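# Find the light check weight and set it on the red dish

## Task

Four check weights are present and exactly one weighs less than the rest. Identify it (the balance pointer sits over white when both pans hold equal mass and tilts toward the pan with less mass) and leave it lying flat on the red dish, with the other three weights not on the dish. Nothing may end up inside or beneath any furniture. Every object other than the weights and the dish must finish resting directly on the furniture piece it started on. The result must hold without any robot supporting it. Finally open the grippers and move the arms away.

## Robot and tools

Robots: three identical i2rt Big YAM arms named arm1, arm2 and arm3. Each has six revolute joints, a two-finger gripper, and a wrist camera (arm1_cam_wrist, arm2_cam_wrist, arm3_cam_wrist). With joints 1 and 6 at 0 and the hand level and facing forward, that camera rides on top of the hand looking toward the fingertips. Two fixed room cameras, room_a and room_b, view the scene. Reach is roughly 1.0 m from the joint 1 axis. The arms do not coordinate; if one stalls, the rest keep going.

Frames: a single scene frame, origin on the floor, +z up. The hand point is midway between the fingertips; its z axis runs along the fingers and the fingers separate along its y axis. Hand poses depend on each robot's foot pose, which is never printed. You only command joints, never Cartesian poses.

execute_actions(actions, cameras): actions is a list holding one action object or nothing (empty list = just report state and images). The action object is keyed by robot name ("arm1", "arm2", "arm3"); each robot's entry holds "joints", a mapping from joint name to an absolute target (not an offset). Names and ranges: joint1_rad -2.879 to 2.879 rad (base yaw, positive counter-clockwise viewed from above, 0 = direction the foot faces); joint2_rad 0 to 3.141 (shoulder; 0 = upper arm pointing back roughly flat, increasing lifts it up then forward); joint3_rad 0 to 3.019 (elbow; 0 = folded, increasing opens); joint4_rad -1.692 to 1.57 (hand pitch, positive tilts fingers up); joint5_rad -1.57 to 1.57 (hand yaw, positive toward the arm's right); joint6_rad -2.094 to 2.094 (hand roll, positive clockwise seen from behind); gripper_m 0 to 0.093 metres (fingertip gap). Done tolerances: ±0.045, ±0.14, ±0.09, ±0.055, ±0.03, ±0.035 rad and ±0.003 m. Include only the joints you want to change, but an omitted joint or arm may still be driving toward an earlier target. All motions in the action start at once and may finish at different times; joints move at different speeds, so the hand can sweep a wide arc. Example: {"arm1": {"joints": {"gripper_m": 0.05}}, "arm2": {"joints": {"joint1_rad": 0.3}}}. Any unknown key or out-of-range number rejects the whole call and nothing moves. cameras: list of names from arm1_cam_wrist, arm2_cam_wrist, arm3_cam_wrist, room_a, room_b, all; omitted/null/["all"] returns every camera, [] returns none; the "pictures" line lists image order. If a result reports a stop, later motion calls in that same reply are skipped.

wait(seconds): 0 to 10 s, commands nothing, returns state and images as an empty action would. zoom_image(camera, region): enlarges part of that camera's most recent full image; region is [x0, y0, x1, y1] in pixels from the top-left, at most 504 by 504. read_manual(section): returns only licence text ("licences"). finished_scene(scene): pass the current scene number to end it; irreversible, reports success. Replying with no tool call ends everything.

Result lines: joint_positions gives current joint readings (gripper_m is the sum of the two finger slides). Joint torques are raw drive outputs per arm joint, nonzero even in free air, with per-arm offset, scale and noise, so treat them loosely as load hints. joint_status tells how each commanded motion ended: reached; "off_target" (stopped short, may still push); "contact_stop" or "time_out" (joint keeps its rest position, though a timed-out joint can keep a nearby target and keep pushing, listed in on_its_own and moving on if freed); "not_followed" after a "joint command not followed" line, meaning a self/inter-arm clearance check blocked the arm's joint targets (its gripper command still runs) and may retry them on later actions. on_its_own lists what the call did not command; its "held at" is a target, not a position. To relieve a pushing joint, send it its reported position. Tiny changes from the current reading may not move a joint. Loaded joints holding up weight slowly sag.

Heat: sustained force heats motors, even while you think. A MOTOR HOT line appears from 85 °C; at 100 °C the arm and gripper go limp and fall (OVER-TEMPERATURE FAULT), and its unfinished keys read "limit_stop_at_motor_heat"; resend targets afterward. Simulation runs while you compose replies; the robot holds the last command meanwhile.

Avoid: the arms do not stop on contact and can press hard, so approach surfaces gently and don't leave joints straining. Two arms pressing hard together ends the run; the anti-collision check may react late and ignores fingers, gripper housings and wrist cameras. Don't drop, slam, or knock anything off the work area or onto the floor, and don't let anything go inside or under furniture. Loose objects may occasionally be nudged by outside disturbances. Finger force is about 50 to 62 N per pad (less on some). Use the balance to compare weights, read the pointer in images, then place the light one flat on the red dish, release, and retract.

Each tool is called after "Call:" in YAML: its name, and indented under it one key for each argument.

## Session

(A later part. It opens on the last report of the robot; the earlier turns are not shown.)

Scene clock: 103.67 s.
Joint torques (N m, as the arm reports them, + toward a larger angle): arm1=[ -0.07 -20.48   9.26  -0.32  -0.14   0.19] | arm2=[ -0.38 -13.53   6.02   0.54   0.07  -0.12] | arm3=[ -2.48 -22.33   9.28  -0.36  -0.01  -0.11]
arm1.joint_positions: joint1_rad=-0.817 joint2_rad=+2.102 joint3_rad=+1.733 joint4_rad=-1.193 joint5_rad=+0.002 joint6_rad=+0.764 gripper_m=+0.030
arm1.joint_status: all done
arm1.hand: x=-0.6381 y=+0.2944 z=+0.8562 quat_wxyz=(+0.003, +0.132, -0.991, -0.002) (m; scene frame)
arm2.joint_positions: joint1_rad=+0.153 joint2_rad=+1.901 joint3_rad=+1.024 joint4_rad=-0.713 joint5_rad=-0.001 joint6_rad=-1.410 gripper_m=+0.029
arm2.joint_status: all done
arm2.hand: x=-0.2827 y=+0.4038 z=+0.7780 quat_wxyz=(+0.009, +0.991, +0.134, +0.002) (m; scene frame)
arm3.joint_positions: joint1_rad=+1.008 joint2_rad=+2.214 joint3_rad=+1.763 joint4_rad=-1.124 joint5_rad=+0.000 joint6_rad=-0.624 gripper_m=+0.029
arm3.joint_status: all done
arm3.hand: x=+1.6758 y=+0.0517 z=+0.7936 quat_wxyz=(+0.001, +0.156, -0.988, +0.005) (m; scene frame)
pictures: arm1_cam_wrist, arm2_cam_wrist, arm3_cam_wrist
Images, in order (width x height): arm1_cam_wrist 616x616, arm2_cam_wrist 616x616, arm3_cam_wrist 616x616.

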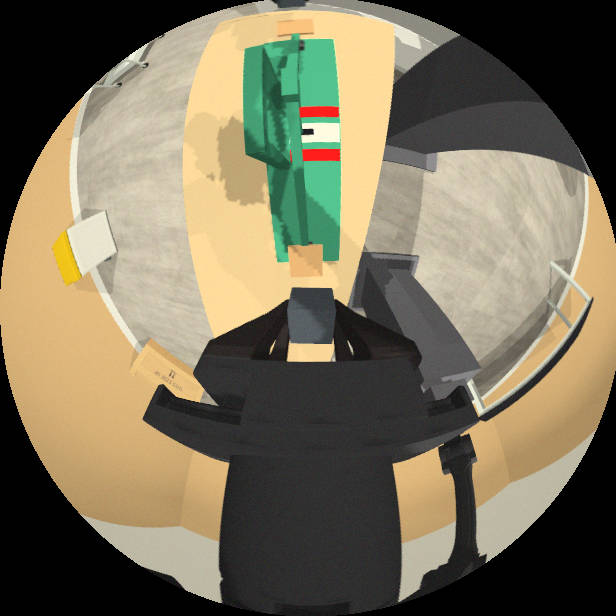

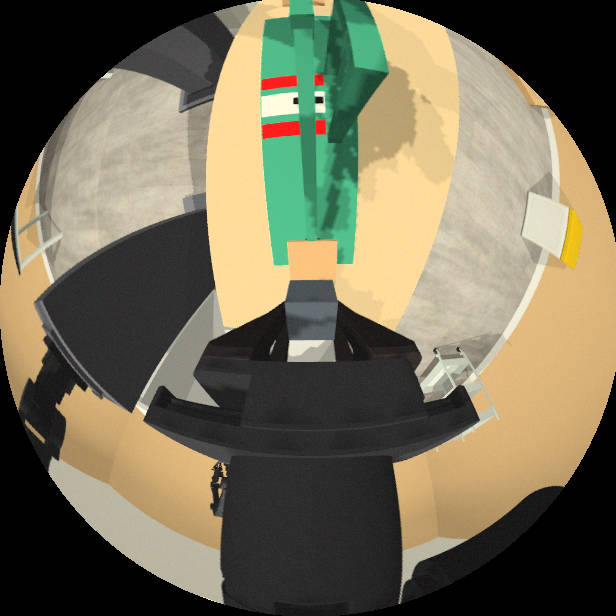

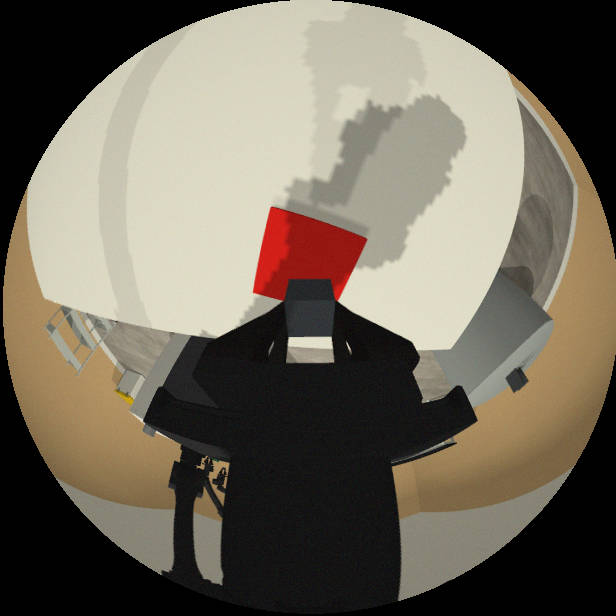

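Call:
zoom_image:
  camera: "arm1_cam_wrist"
  region: [250, 210, 370, 310]

Call:
zoom_image:
  camera: "arm2_cam_wrist"
  region: [250, 210, 370, 310]

Call:
zoom_image:
  camera: "arm3_cam_wrist"
  region: [230, 190, 390, 320]

Region (250, 210, 370, 310) of arm1_cam_wrist's 616x616 image, scaled by 4.200, with more detail than that image has.

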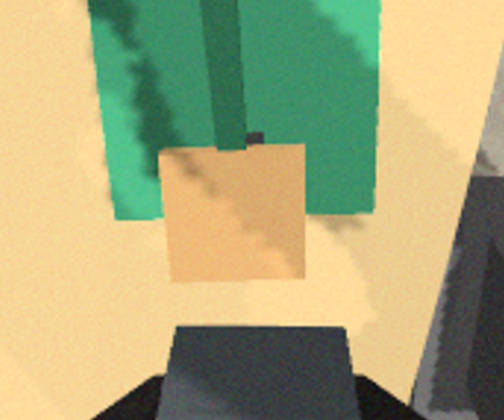

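Region (250, 210, 370, 310) of arm2_cam_wrist's 616x616 image, scaled by 4.200, with more detail than that image has.

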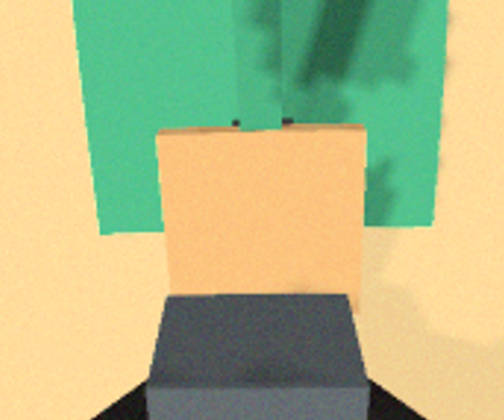

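Region (230, 190, 390, 320) of arm3_cam_wrist's 616x616 image, scaled by 3.150, with more detail than that image has; it fills the top 410 rows of this view, and the rest is white.

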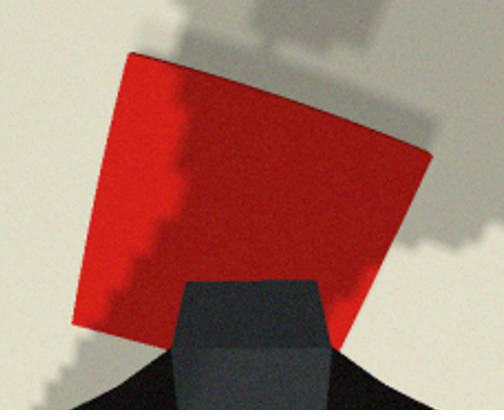

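Call:
execute_actions:
  actions:
    - {"arm1":{"joints":{"joint1_rad":-0.770,"joint2_rad":2.258,"joint3_rad":1.608,"joint4_rad":-0.897,"joint6_rad":0.81}},"arm2":{"joints":{"joint1_rad":0.132,"joint2_rad":2.032,"joint3_rad":1.000,"joint4_rad":-0.515}}}
  cameras: ["arm1_cam_wrist","arm2_cam_wrist"]

Scene clock: 113.00 s.
Joint torques (N m, as the arm reports them, + toward a larger angle): arm1=[  0.69 -18.99   6.49   0.89  -0.03   0.22] | arm2=[ -0.5  -12.46   4.14   0.55  -0.06  -0.09] | arm3=[ -2.14 -22.25   9.1   -0.36  -0.02  -0.11]
arm1.joint_positions: joint1_rad=-0.776 joint2_rad=+2.268 joint3_rad=+1.608 joint4_rad=-0.912 joint5_rad=+0.000 joint6_rad=+0.794 gripper_m=+0.030
arm1.joint_status: all done
arm1.hand: x=-0.6685 y=+0.2965 z=+0.7150 quat_wxyz=(+0.007, +0.138, -0.990, +0.001) (m; scene frame)
arm2.joint_positions: joint1_rad=+0.138 joint2_rad=+2.033 joint3_rad=+1.004 joint4_rad=-0.522 joint5_rad=+0.003 joint6_rad=-1.412 gripper_m=+0.029
arm2.joint_status: all done
arm2.hand: x=-0.2780 y=+0.4109 z=+0.7164 quat_wxyz=(-0.010, +0.992, +0.128, -0.002) (m; scene frame)
arm3.joint_positions: joint1_rad=+1.008 joint2_rad=+2.214 joint3_rad=+1.763 joint4_rad=-1.124 joint5_rad=+0.000 joint6_rad=-0.624 gripper_m=+0.029
arm3.joint_status: not commanded
arm3.hand: x=+1.6758 y=+0.0517 z=+0.7936 quat_wxyz=(+0.001, +0.156, -0.988, +0.005) (m; scene frame)
pictures: arm1_cam_wrist, arm2_cam_wrist
Images, in order (width x height): arm1_cam_wrist 616x616, arm2_cam_wrist 616x616.

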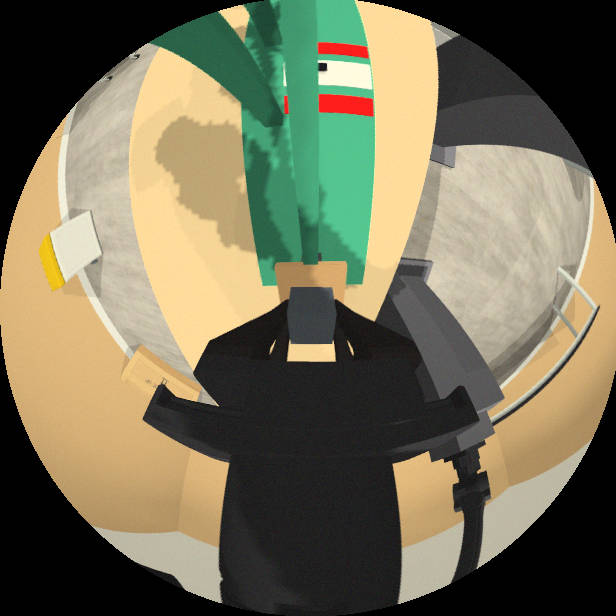

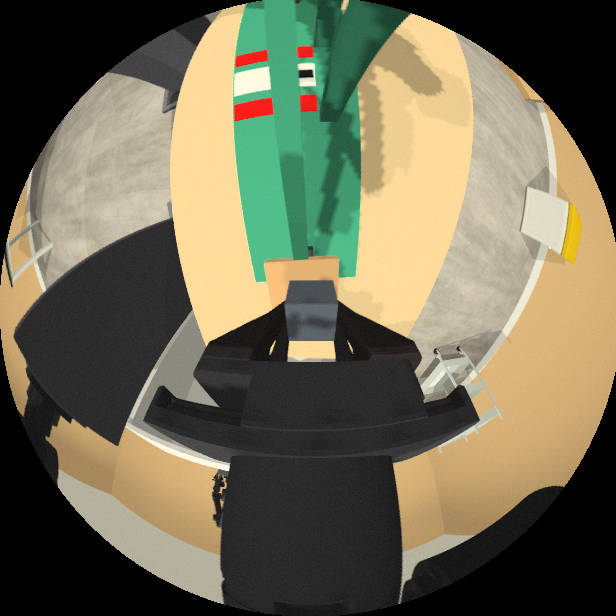

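Call:
zoom_image:
  camera: "arm1_cam_wrist"
  region: [240, 230, 380, 370]

Call:
zoom_image:
  camera: "arm2_cam_wrist"
  region: [240, 230, 380, 370]

Region (240, 230, 380, 370) of arm1_cam_wrist's 616x616 image, scaled by 3.600, with more detail than that image has.

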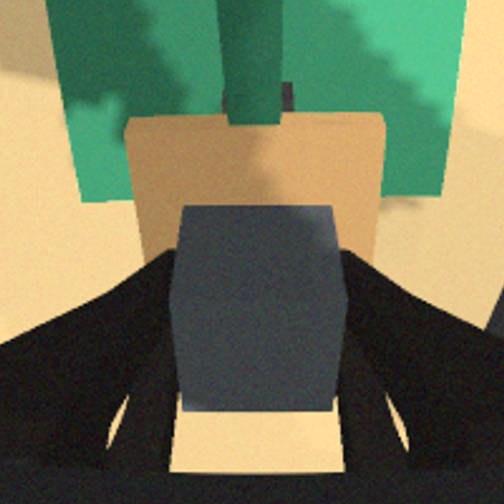

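Region (240, 230, 380, 370) of arm2_cam_wrist's 616x616 image, scaled by 3.600, with more detail than that image has.

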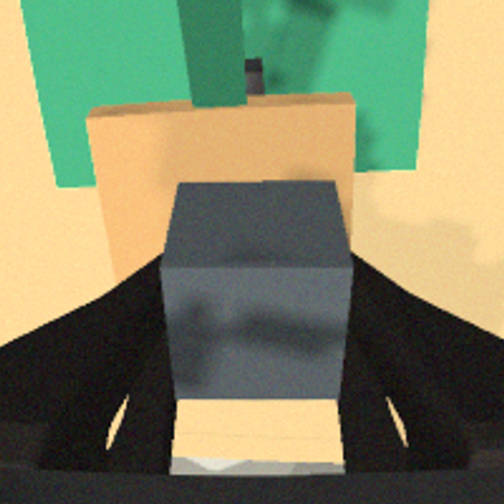

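Call:
execute_actions:
  actions:
    - {"arm1":{"joints":{"gripper_m":0.09}},"arm2":{"joints":{"gripper_m":0.09}}}
  cameras: ["arm1_cam_wrist","arm2_cam_wrist","room_a"]

Scene clock: 116.00 s.
Joint torques (N m, as the arm reports them, + toward a larger angle): arm1=[ -0.12 -19.1    6.73   0.94  -0.06   0.21] | arm2=[ -0.66 -11.98   4.29   0.36  -0.08  -0.09] | arm3=[ -2.07 -22.16   9.2   -0.3   -0.02  -0.1 ]
arm1.joint_positions: joint1_rad=-0.776 joint2_rad=+2.268 joint3_rad=+1.608 joint4_rad=-0.912 joint5_rad=+0.000 joint6_rad=+0.795 gripper_m=+0.090
arm1.joint_status: all done
arm1.hand: x=-0.6685 y=+0.2965 z=+0.7150 quat_wxyz=(+0.007, +0.138, -0.990, +0.001) (m; scene frame)
arm2.joint_positions: joint1_rad=+0.138 joint2_rad=+2.034 joint3_rad=+1.002 joint4_rad=-0.518 joint5_rad=+0.003 joint6_rad=-1.412 gripper_m=+0.090
arm2.joint_status: all done
arm2.hand: x=-0.2780 y=+0.4109 z=+0.7158 quat_wxyz=(-0.011, +0.992, +0.128, -0.002) (m; scene frame)
arm3.joint_positions: joint1_rad=+1.008 joint2_rad=+2.214 joint3_rad=+1.763 joint4_rad=-1.124 joint5_rad=+0.000 joint6_rad=-0.624 gripper_m=+0.029
arm3.joint_status: not commanded
arm3.hand: x=+1.6758 y=+0.0517 z=+0.7936 quat_wxyz=(+0.001, +0.156, -0.988, +0.005) (m; scene frame)
pictures: arm1_cam_wrist, arm2_cam_wrist, room_a
Images, in order (width x height): arm1_cam_wrist 616x616, arm2_cam_wrist 616x616, room_a 504x504.

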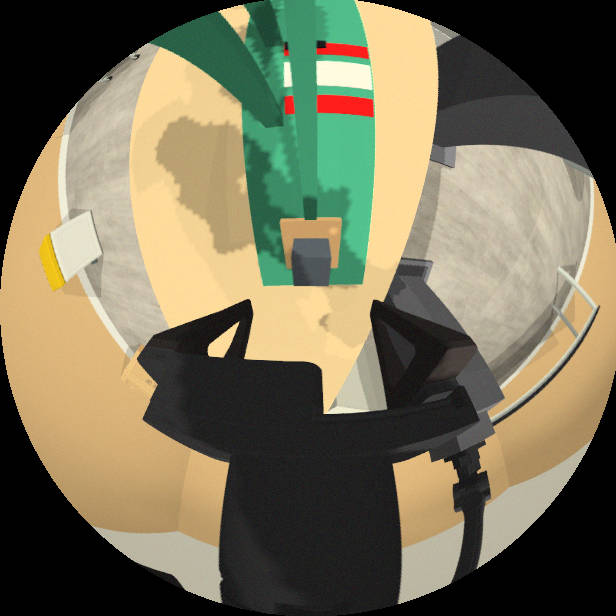

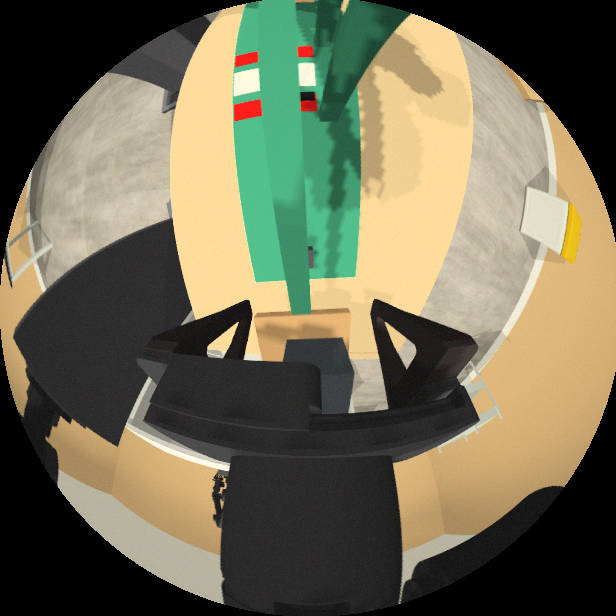

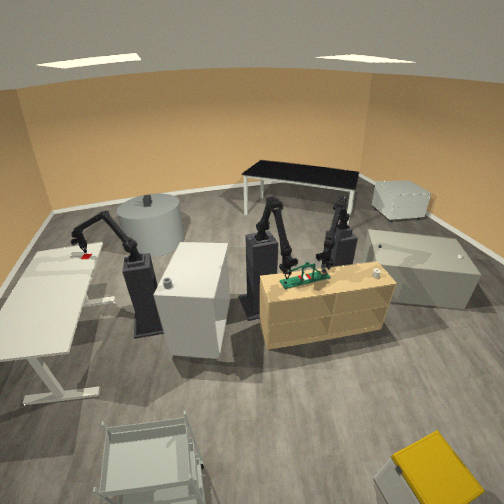

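Call:
execute_actions:
  actions: []
  cameras: ["arm1_cam_wrist","arm2_cam_wrist","room_a","room_b"]

Call:
zoom_image:
  camera: "room_a"
  region: [250, 230, 380, 310]

Call:
zoom_image:
  camera: "room_b"
  region: [150, 200, 280, 290]

Scene clock: 116.93 s.
Joint torques (N m, as the arm reports them, + toward a larger angle): arm1=[  0.52 -19.59   6.69   0.82  -0.02   0.22] | arm2=[ -0.45 -12.68   4.5    0.46  -0.07  -0.09] | arm3=[ -1.95 -22.4    9.11  -0.37  -0.01  -0.1 ]
arm1.joint_positions: joint1_rad=-0.776 joint2_rad=+2.268 joint3_rad=+1.608 joint4_rad=-0.912 joint5_rad=+0.000 joint6_rad=+0.795 gripper_m=+0.090
arm1.joint_status: all done
arm1.hand: x=-0.6685 y=+0.2965 z=+0.7150 quat_wxyz=(+0.007, +0.138, -0.990, +0.001) (m; scene frame)
arm2.joint_positions: joint1_rad=+0.138 joint2_rad=+2.034 joint3_rad=+1.002 joint4_rad=-0.518 joint5_rad=+0.003 joint6_rad=-1.412 gripper_m=+0.090
arm2.joint_status: all done
arm2.hand: x=-0.2780 y=+0.4109 z=+0.7158 quat_wxyz=(-0.011, +0.992, +0.128, -0.002) (m; scene frame)
arm3.joint_positions: joint1_rad=+1.008 joint2_rad=+2.214 joint3_rad=+1.763 joint4_rad=-1.124 joint5_rad=+0.000 joint6_rad=-0.624 gripper_m=+0.029
arm3.joint_status: not commanded
arm3.hand: x=+1.6758 y=+0.0517 z=+0.7936 quat_wxyz=(+0.001, +0.156, -0.988, +0.005) (m; scene frame)
pictures: arm1_cam_wrist, arm2_cam_wrist, room_a, room_b
Images, in order (width x height): arm1_cam_wrist 616x616, arm2_cam_wrist 616x616, room_a 504x504, room_b 504x504.

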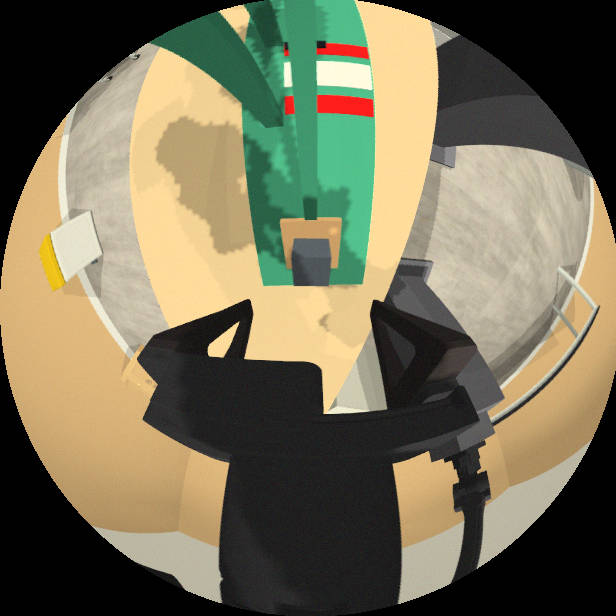

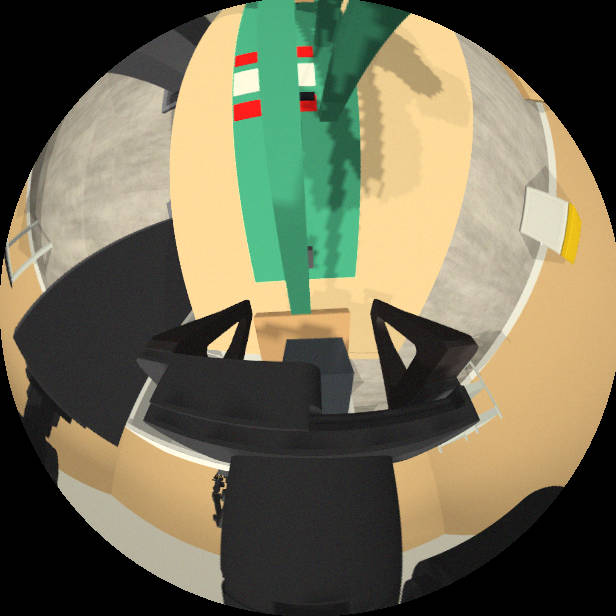

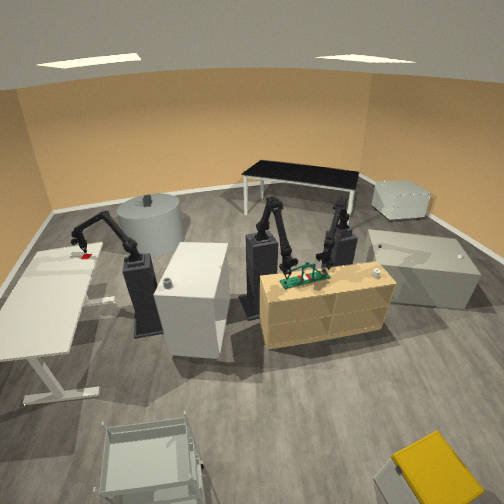

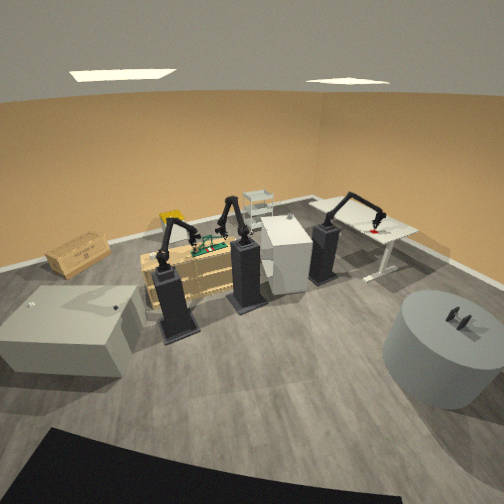

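Region (250, 230, 380, 310) of room_a's 504x504 image, scaled by 3.877, with more detail than that image has; it fills the top 310 rows of this view, and the rest is white.

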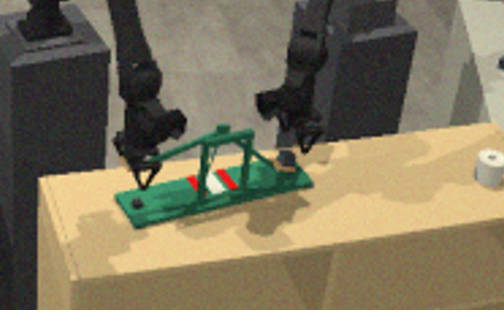

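Region (150, 200, 280, 290) of room_b's 504x504 image, scaled by 3.877, with more detail than that image has; it fills the top 349 rows of this view, and the rest is white.

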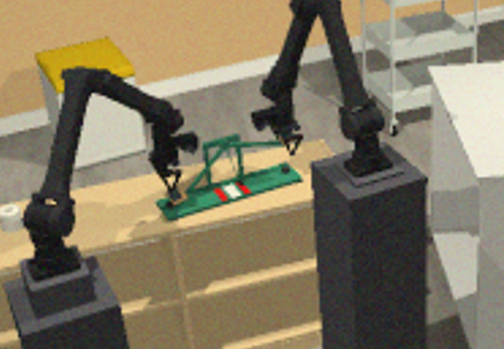

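Call:
execute_actions:
  actions: []

Scene clock: 119.63 s.
Joint torques (N m, as the arm reports them, + toward a larger angle): arm1=[  0.32 -19.61   6.66   0.86  -0.06   0.23] | arm2=[ -0.35 -12.37   4.24   0.4   -0.06  -0.1 ] | arm3=[ -1.94 -22.38   9.14  -0.34  -0.01  -0.11]
arm1.joint_positions: joint1_rad=-0.776 joint2_rad=+2.268 joint3_rad=+1.608 joint4_rad=-0.912 joint5_rad=+0.000 joint6_rad=+0.795 gripper_m=+0.090
arm1.joint_status: all done
arm1.hand: x=-0.6685 y=+0.2965 z=+0.7150 quat_wxyz=(+0.007, +0.138, -0.990, +0.001) (m; scene frame)
arm2.joint_positions: joint1_rad=+0.138 joint2_rad=+2.034 joint3_rad=+1.002 joint4_rad=-0.518 joint5_rad=+0.003 joint6_rad=-1.412 gripper_m=+0.090
arm2.joint_status: all done
arm2.hand: x=-0.2780 y=+0.4109 z=+0.7158 quat_wxyz=(-0.011, +0.992, +0.128, -0.002) (m; scene frame)
arm3.joint_positions: joint1_rad=+1.008 joint2_rad=+2.214 joint3_rad=+1.763 joint4_rad=-1.124 joint5_rad=+0.000 joint6_rad=-0.624 gripper_m=+0.029
arm3.joint_status: not commanded
arm3.hand: x=+1.6758 y=+0.0517 z=+0.7936 quat_wxyz=(+0.001, +0.156, -0.988, +0.005) (m; scene frame)
pictures: arm1_cam_wrist, arm2_cam_wrist, arm3_cam_wrist, room_a, room_b
Images, in order (width x height): arm1_cam_wrist 616x616, arm2_cam_wrist 616x616, arm3_cam_wrist 616x616, room_a 504x504, room_b 504x504.

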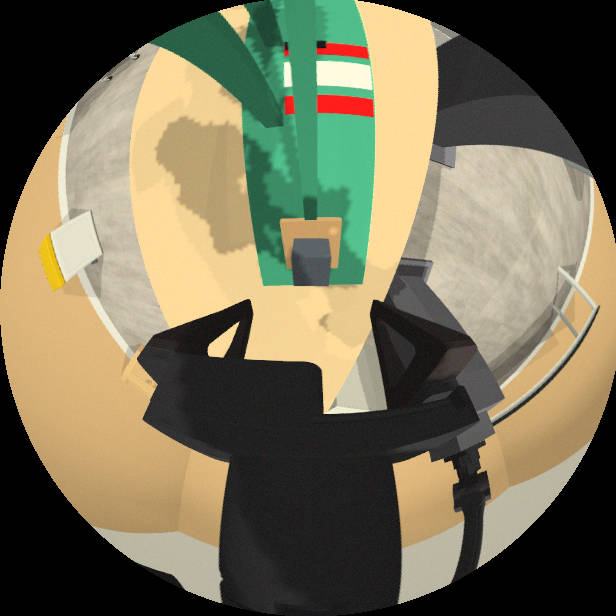

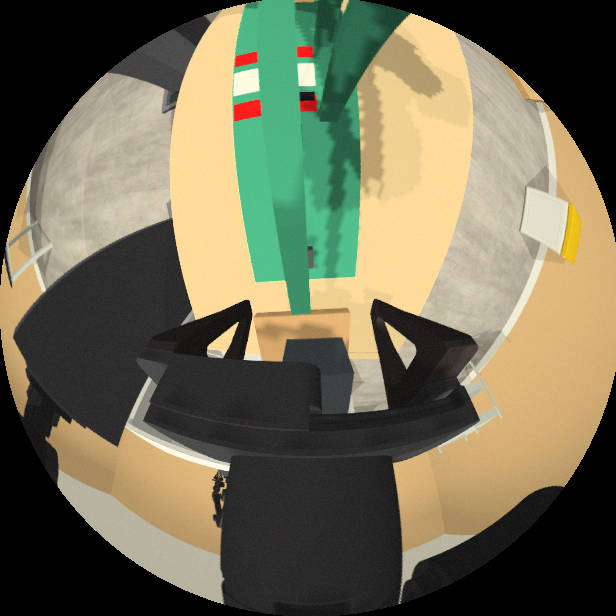

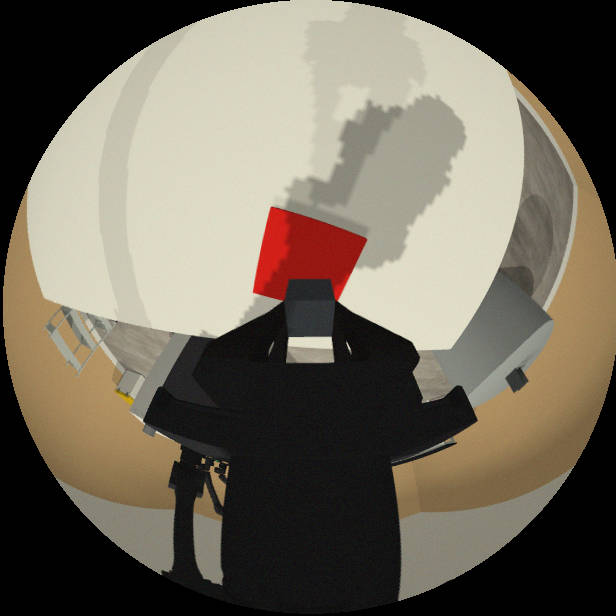

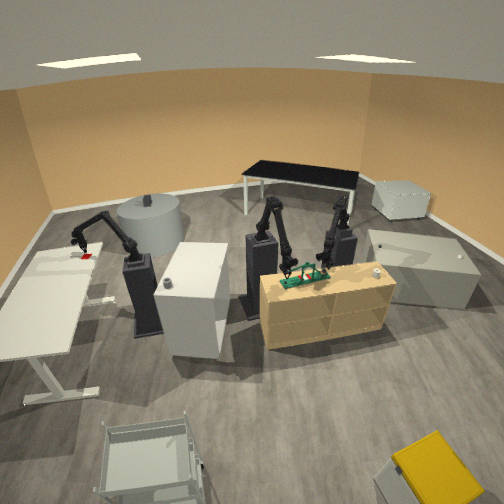

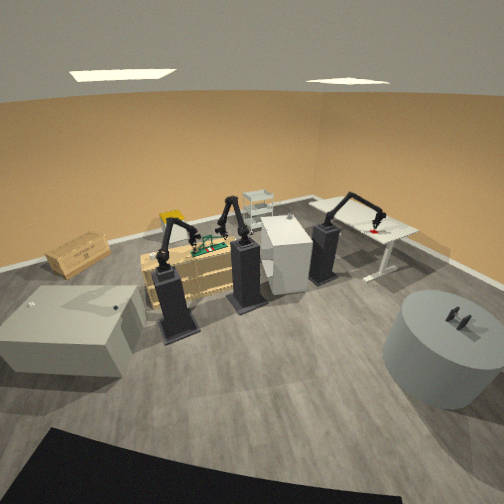

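Call:
zoom_image:
  camera: "arm2_cam_wrist"
  region: [200, 260, 440, 440]

Call:
zoom_image:
  camera: "room_a"
  region: [250, 220, 370, 310]

Region (200, 260, 440, 440) of arm2_cam_wrist's 616x616 image, scaled by 2.100, with more detail than that image has; it fills the top 378 rows of this view, and the rest is white.

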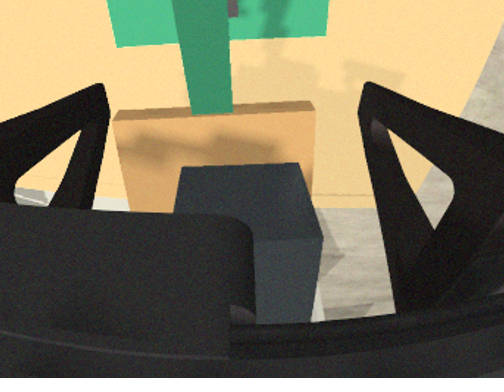

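Region (250, 220, 370, 310) of room_a's 504x504 image, scaled by 4.200, with more detail than that image has; it fills the top 378 rows of this view, and the rest is white.

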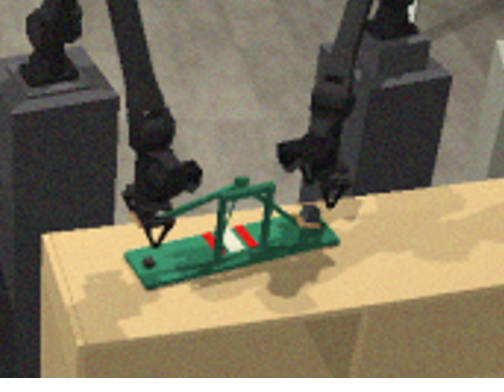

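Call:
execute_actions:
  actions:
    - {"arm2": {"joints": {"joint1_rad": 0.102, "joint2_rad": 1.912, "joint3_rad": 1.032, "joint4_rad": -0.663, "joint6_rad": -1.45}}, "arm1": {"joints": {"joint2_rad": 2.0, "joint3_rad": 1.6, "joint4_rad": -1.17}}}
  cameras: ["arm2_cam_wrist", "arm1_cam_wrist", "room_a"]

Scene clock: 129.43 s.
Joint torques (N m, as the arm reports them, + toward a larger angle): arm1=[ -0.14 -17.55   8.67  -0.42  -0.02   0.23] | arm2=[ -0.37 -11.82   7.72  -0.08  -0.06  -0.09] | arm3=[ -2.17 -22.49   9.15  -0.35   0.    -0.11]
arm1.joint_positions: joint1_rad=-0.776 joint2_rad=+2.003 joint3_rad=+1.593 joint4_rad=-1.155 joint5_rad=+0.000 joint6_rad=+0.795 gripper_m=+0.090
arm1.joint_status: all done
arm1.hand: x=-0.6785 y=+0.2752 z=+0.8658 quat_wxyz=(+0.005, +0.138, -0.990, -0.001) (m; scene frame)
arm2.joint_positions: joint1_rad=+0.107 joint2_rad=+1.911 joint3_rad=+1.002 joint4_rad=-0.656 joint5_rad=+0.003 joint6_rad=-1.440 gripper_m=+0.090
arm2.joint_status: all done
arm2.hand: x=-0.2631 y=+0.4124 z=+0.7685 quat_wxyz=(-0.004, +0.992, +0.126, +0.000) (m; scene frame)
arm3.joint_positions: joint1_rad=+1.008 joint2_rad=+2.214 joint3_rad=+1.763 joint4_rad=-1.124 joint5_rad=+0.000 joint6_rad=-0.624 gripper_m=+0.029
arm3.joint_status: not commanded
arm3.hand: x=+1.6758 y=+0.0517 z=+0.7936 quat_wxyz=(+0.001, +0.156, -0.988, +0.005) (m; scene frame)
pictures: arm1_cam_wrist, arm2_cam_wrist, room_a
Images, in order (width x height): arm1_cam_wrist 616x616, arm2_cam_wrist 616x616, room_a 504x504.

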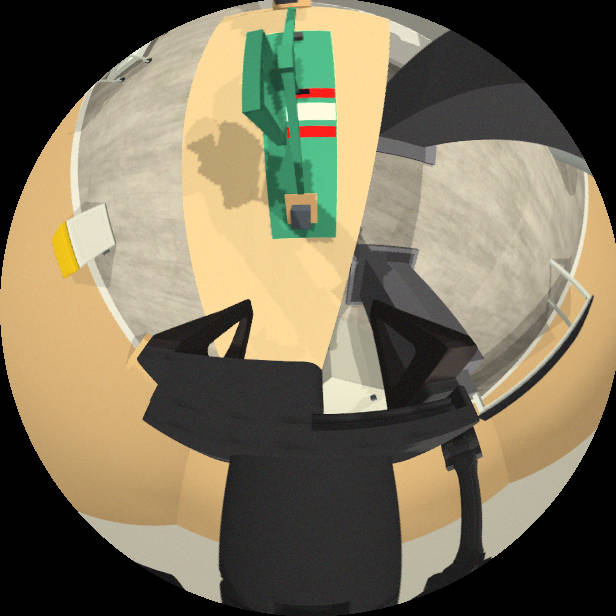

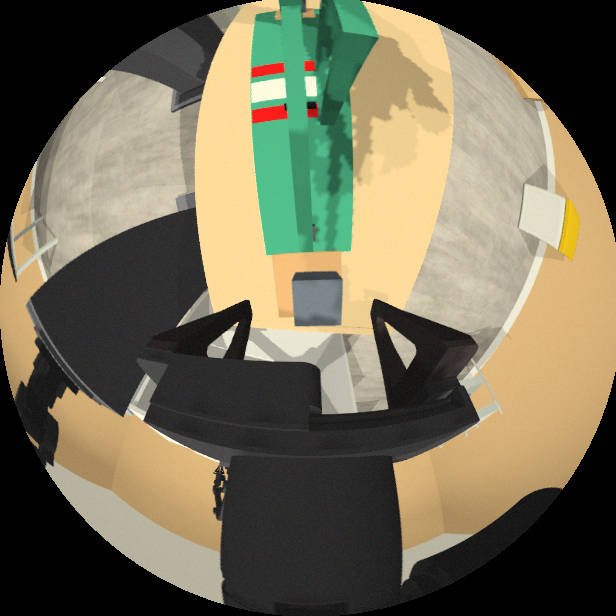

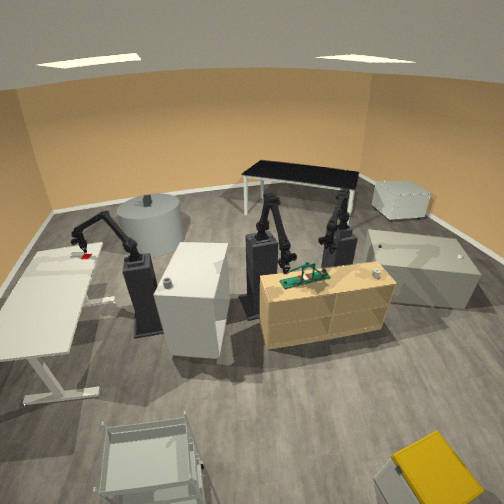

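Call:
zoom_image:
  camera: "arm2_cam_wrist"
  region: [200, 200, 440, 380]

Call:
zoom_image:
  camera: "arm1_cam_wrist"
  region: [200, 0, 420, 250]

Call:
zoom_image:
  camera: "room_a"
  region: [250, 220, 370, 310]

Region (200, 200, 440, 380) of arm2_cam_wrist's 616x616 image, scaled by 2.100, with more detail than that image has; it fills the top 378 rows of this view, and the rest is white.

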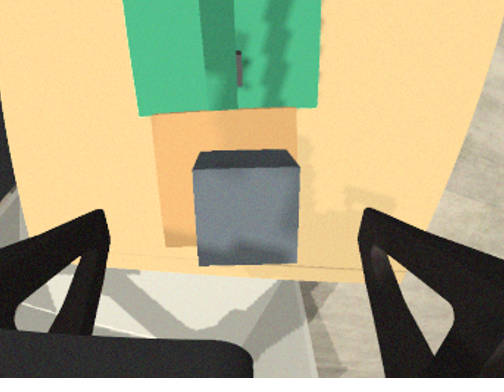

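Region (200, 0, 420, 250) of arm1_cam_wrist's 616x616 image, scaled by 2.016, with more detail than that image has; it fills the left 444 columns of this view, and the rest is white.

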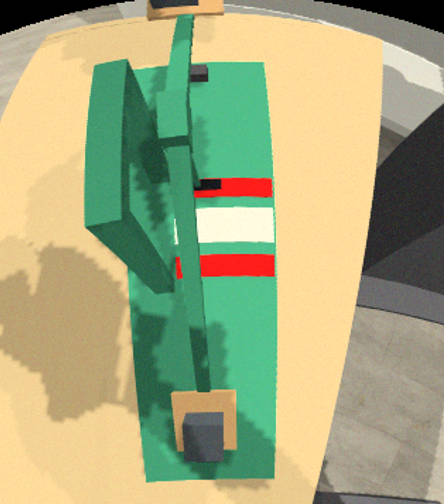

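Region (250, 220, 370, 310) of room_a's 504x504 image, scaled by 4.200, with more detail than that image has; it fills the top 378 rows of this view, and the rest is white.

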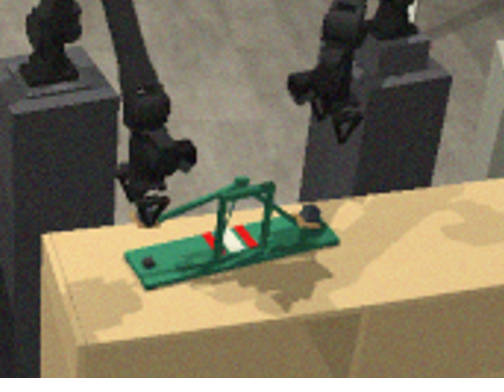

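Call:
execute_actions:
  actions:
    - {"arm2": {"joints": {"joint1_rad": 0.125, "gripper_m": 0.024}}, "arm1": {"joints": {"joint1_rad": -0.2, "joint2_rad": 1.2, "joint3_rad": 1.0, "joint4_rad": -1.0}}, "arm3": {"joints": {"joint1_rad": 1.228}}}
  cameras: ["arm2_cam_wrist", "arm3_cam_wrist", "room_a"]

Scene clock: 137.63 s.
Joint torques (N m, as the arm reports them, + toward a larger angle): arm1=[-1.05 -6.89  8.31  1.36  0.03  0.17] | arm2=[  0.87 -11.72   7.7   -0.1   -0.07  -0.1 ] | arm3=[ -0.53 -22.1    9.15  -0.37   0.03  -0.09]
arm1.joint_positions: joint1_rad=-0.192 joint2_rad=+1.197 joint3_rad=+1.007 joint4_rad=-1.011 joint5_rad=-0.002 joint6_rad=+0.796 gripper_m=+0.090
arm1.joint_status: all done
arm1.hand: x=-0.9955 y=+0.1643 z=+1.0290 quat_wxyz=(-0.055, +0.408, -0.894, -0.174) (m; scene frame)
arm2.joint_positions: joint1_rad=+0.114 joint2_rad=+1.911 joint3_rad=+1.002 joint4_rad=-0.657 joint5_rad=+0.002 joint6_rad=-1.441 gripper_m=+0.029
arm2.joint_status: gripper_m off_target (ended at +0.029, target +0.024); the others done
arm2.hand: x=-0.2662 y=+0.4110 z=+0.7685 quat_wxyz=(-0.003, +0.991, +0.130, +0.000) (m; scene frame)
arm3.joint_positions: joint1_rad=+1.220 joint2_rad=+2.214 joint3_rad=+1.763 joint4_rad=-1.124 joint5_rad=-0.001 joint6_rad=-0.625 gripper_m=+0.029
arm3.joint_status: all done
arm3.hand: x=+1.7038 y=+0.1862 z=+0.7920 quat_wxyz=(+0.002, +0.260, -0.966, +0.005) (m; scene frame)
pictures: arm2_cam_wrist, arm3_cam_wrist, room_a
Images, in order (width x height): arm2_cam_wrist 616x616, arm3_cam_wrist 616x616, room_a 504x504.

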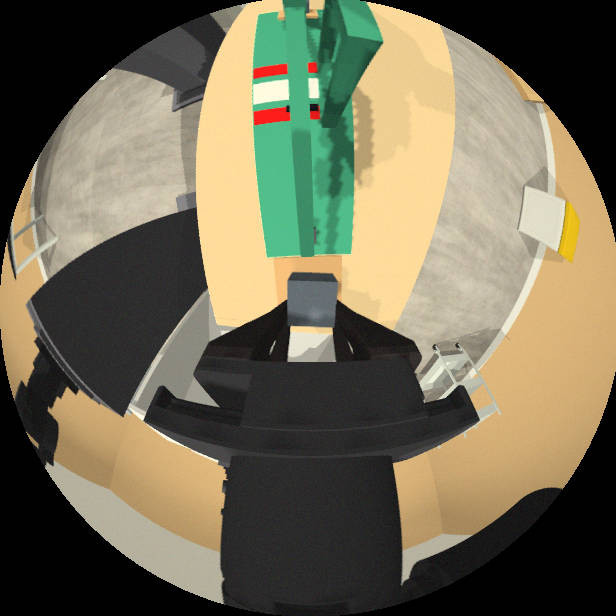

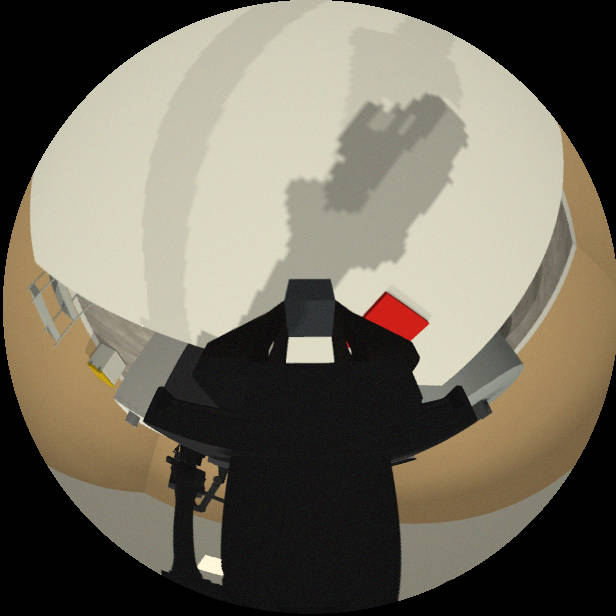

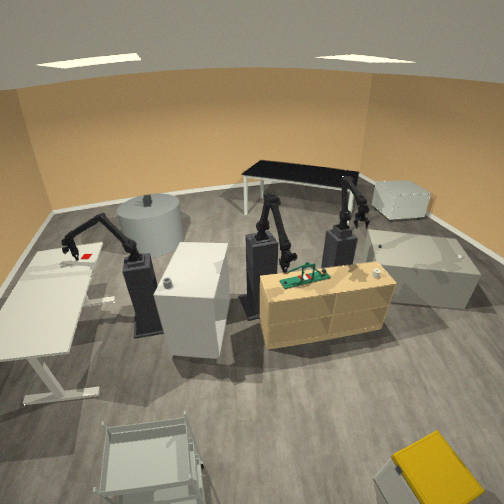

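Call:
execute_actions:
  actions:
    - {"arm2": {"joints": {"joint2_rad": 1.69, "joint3_rad": 1.03, "joint4_rad": -0.885}}, "arm3": {"joints": {"joint2_rad": 2.275, "joint4_rad": -1.045}}}
  cameras: ["arm2_cam_wrist", "arm3_cam_wrist", "room_a"]

Scene clock: 140.80 s.
Joint torques (N m, as the arm reports them, + toward a larger angle): arm1=[-1.44 -7.43  8.41  1.42  0.04  0.18] | arm2=[ 0.82 -9.9   8.94 -0.14 -0.07 -0.1 ] | arm3=[ -1.18 -19.33   9.05   0.71   0.02  -0.09]
arm1.joint_positions: joint1_rad=-0.192 joint2_rad=+1.197 joint3_rad=+1.007 joint4_rad=-1.011 joint5_rad=-0.002 joint6_rad=+0.796 gripper_m=+0.090
arm1.joint_status: not commanded
arm1.hand: x=-0.9955 y=+0.1643 z=+1.0290 quat_wxyz=(-0.055, +0.408, -0.894, -0.174) (m; scene frame)
arm2.joint_positions: joint1_rad=+0.114 joint2_rad=+1.695 joint3_rad=+1.002 joint4_rad=-0.879 joint5_rad=+0.002 joint6_rad=-1.441 gripper_m=+0.029
arm2.joint_status: all done
arm2.hand: x=-0.2590 y=+0.3938 z=+0.8588 quat_wxyz=(+0.000, +0.991, +0.130, +0.001) (m; scene frame)
arm3.joint_positions: joint1_rad=+1.220 joint2_rad=+2.256 joint3_rad=+1.763 joint4_rad=-1.057 joint5_rad=-0.001 joint6_rad=-0.625 gripper_m=+0.029
arm3.joint_status: all done
arm3.hand: x=+1.7135 y=+0.1849 z=+0.7660 quat_wxyz=(-0.010, +0.260, -0.965, +0.010) (m; scene frame)
pictures: arm2_cam_wrist, arm3_cam_wrist, room_a
Images, in order (width x height): arm2_cam_wrist 616x616, arm3_cam_wrist 616x616, room_a 504x504.

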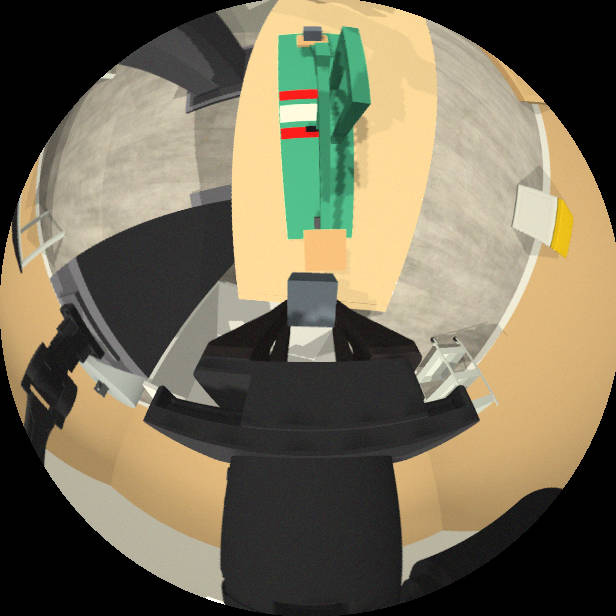

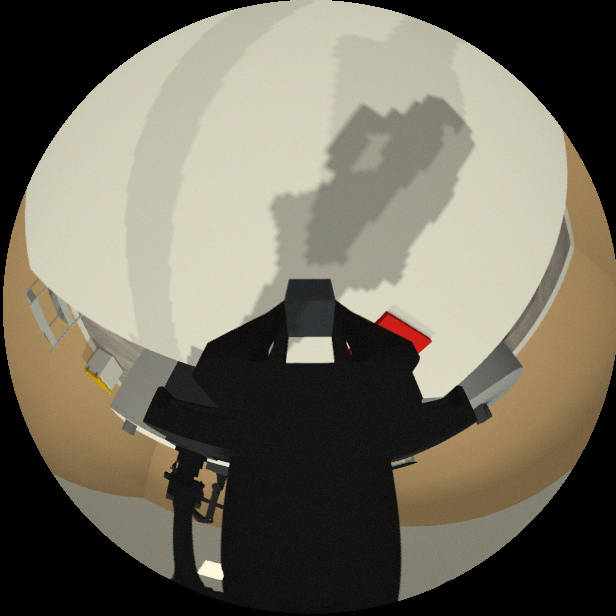

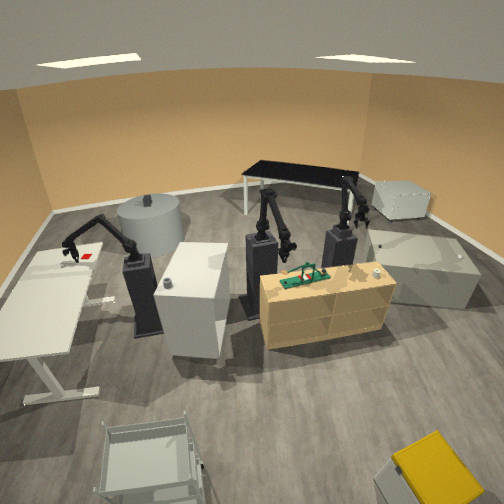

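Call:
execute_actions:
  actions:
    - {"arm2": {"joints": {"joint1_rad": -1.39, "joint2_rad": 1.9, "joint3_rad": 1.65, "joint4_rad": -1.31, "joint6_rad": -1.06}}, "arm3": {"joints": {"joint2_rad": 2.303, "joint4_rad": -1.04}}}
  cameras: ["arm2_cam_wrist", "arm3_cam_wrist", "room_a"]

Scene clock: 148.10 s.
Joint torques (N m, as the arm reports them, + toward a larger angle): arm1=[-0.85 -7.45  8.56  1.46  0.03  0.19] | arm2=[  0.27 -16.83  10.19  -0.13  -0.08   0.11] | arm3=[ -1.08 -19.63   8.99   0.65   0.01  -0.11]
arm1.joint_positions: joint1_rad=-0.192 joint2_rad=+1.197 joint3_rad=+1.007 joint4_rad=-1.011 joint5_rad=-0.002 joint6_rad=+0.796 gripper_m=+0.090
arm1.joint_status: not commanded
arm1.hand: x=-0.9955 y=+0.1643 z=+1.0290 quat_wxyz=(-0.055, +0.408, -0.894, -0.174) (m; scene frame)
arm2.joint_positions: joint1_rad=-1.395 joint2_rad=+1.921 joint3_rad=+1.626 joint4_rad=-1.303 joint5_rad=+0.003 joint6_rad=-1.069 gripper_m=+0.029
arm2.joint_status: all done
arm2.hand: x=+0.4211 y=+0.2460 z=+0.9564 quat_wxyz=(+0.013, +0.689, -0.724, -0.003) (m; scene frame)
arm3.joint_positions: joint1_rad=+1.220 joint2_rad=+2.279 joint3_rad=+1.763 joint4_rad=-1.052 joint5_rad=-0.001 joint6_rad=-0.625 gripper_m=+0.029
arm3.joint_status: all done
arm3.hand: x=+1.7105 y=+0.1850 z=+0.7513 quat_wxyz=(-0.001, +0.260, -0.966, +0.006) (m; scene frame)
pictures: arm2_cam_wrist, arm3_cam_wrist, room_a
Images, in order (width x height): arm2_cam_wrist 616x616, arm3_cam_wrist 616x616, room_a 504x504.

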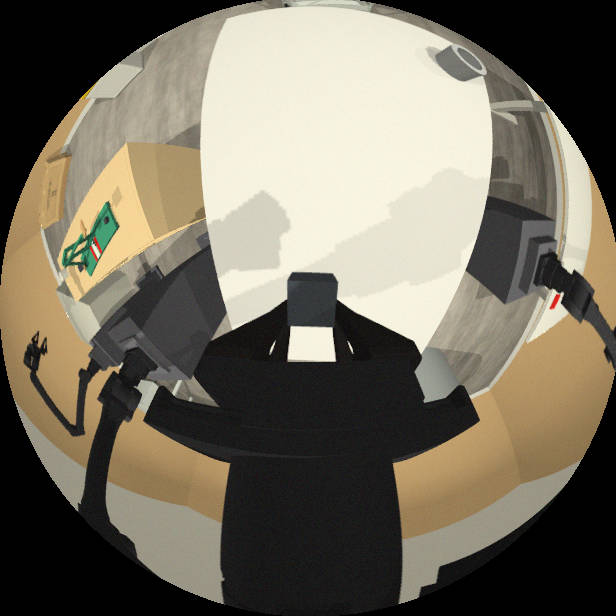

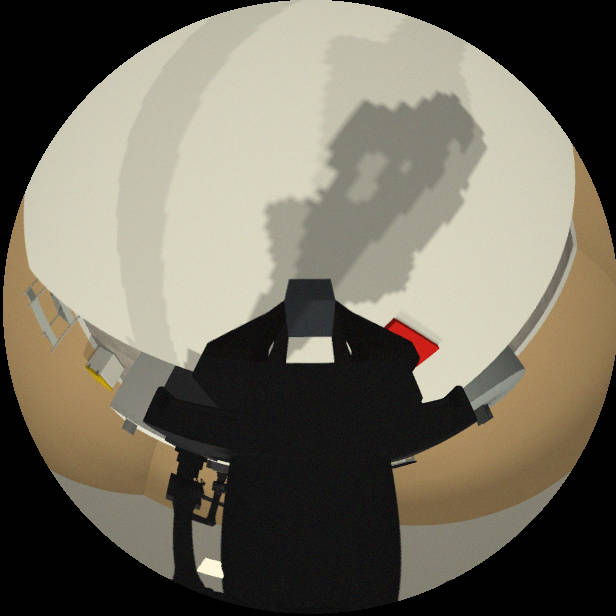

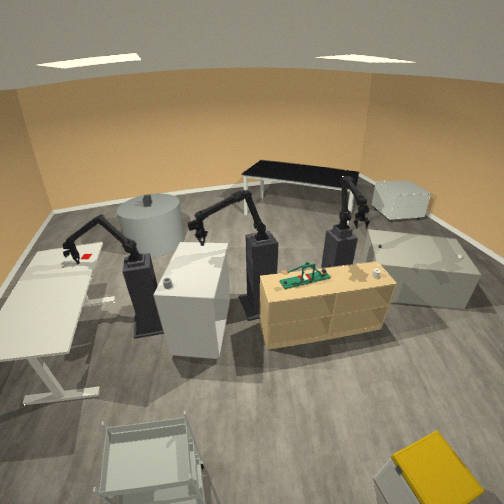

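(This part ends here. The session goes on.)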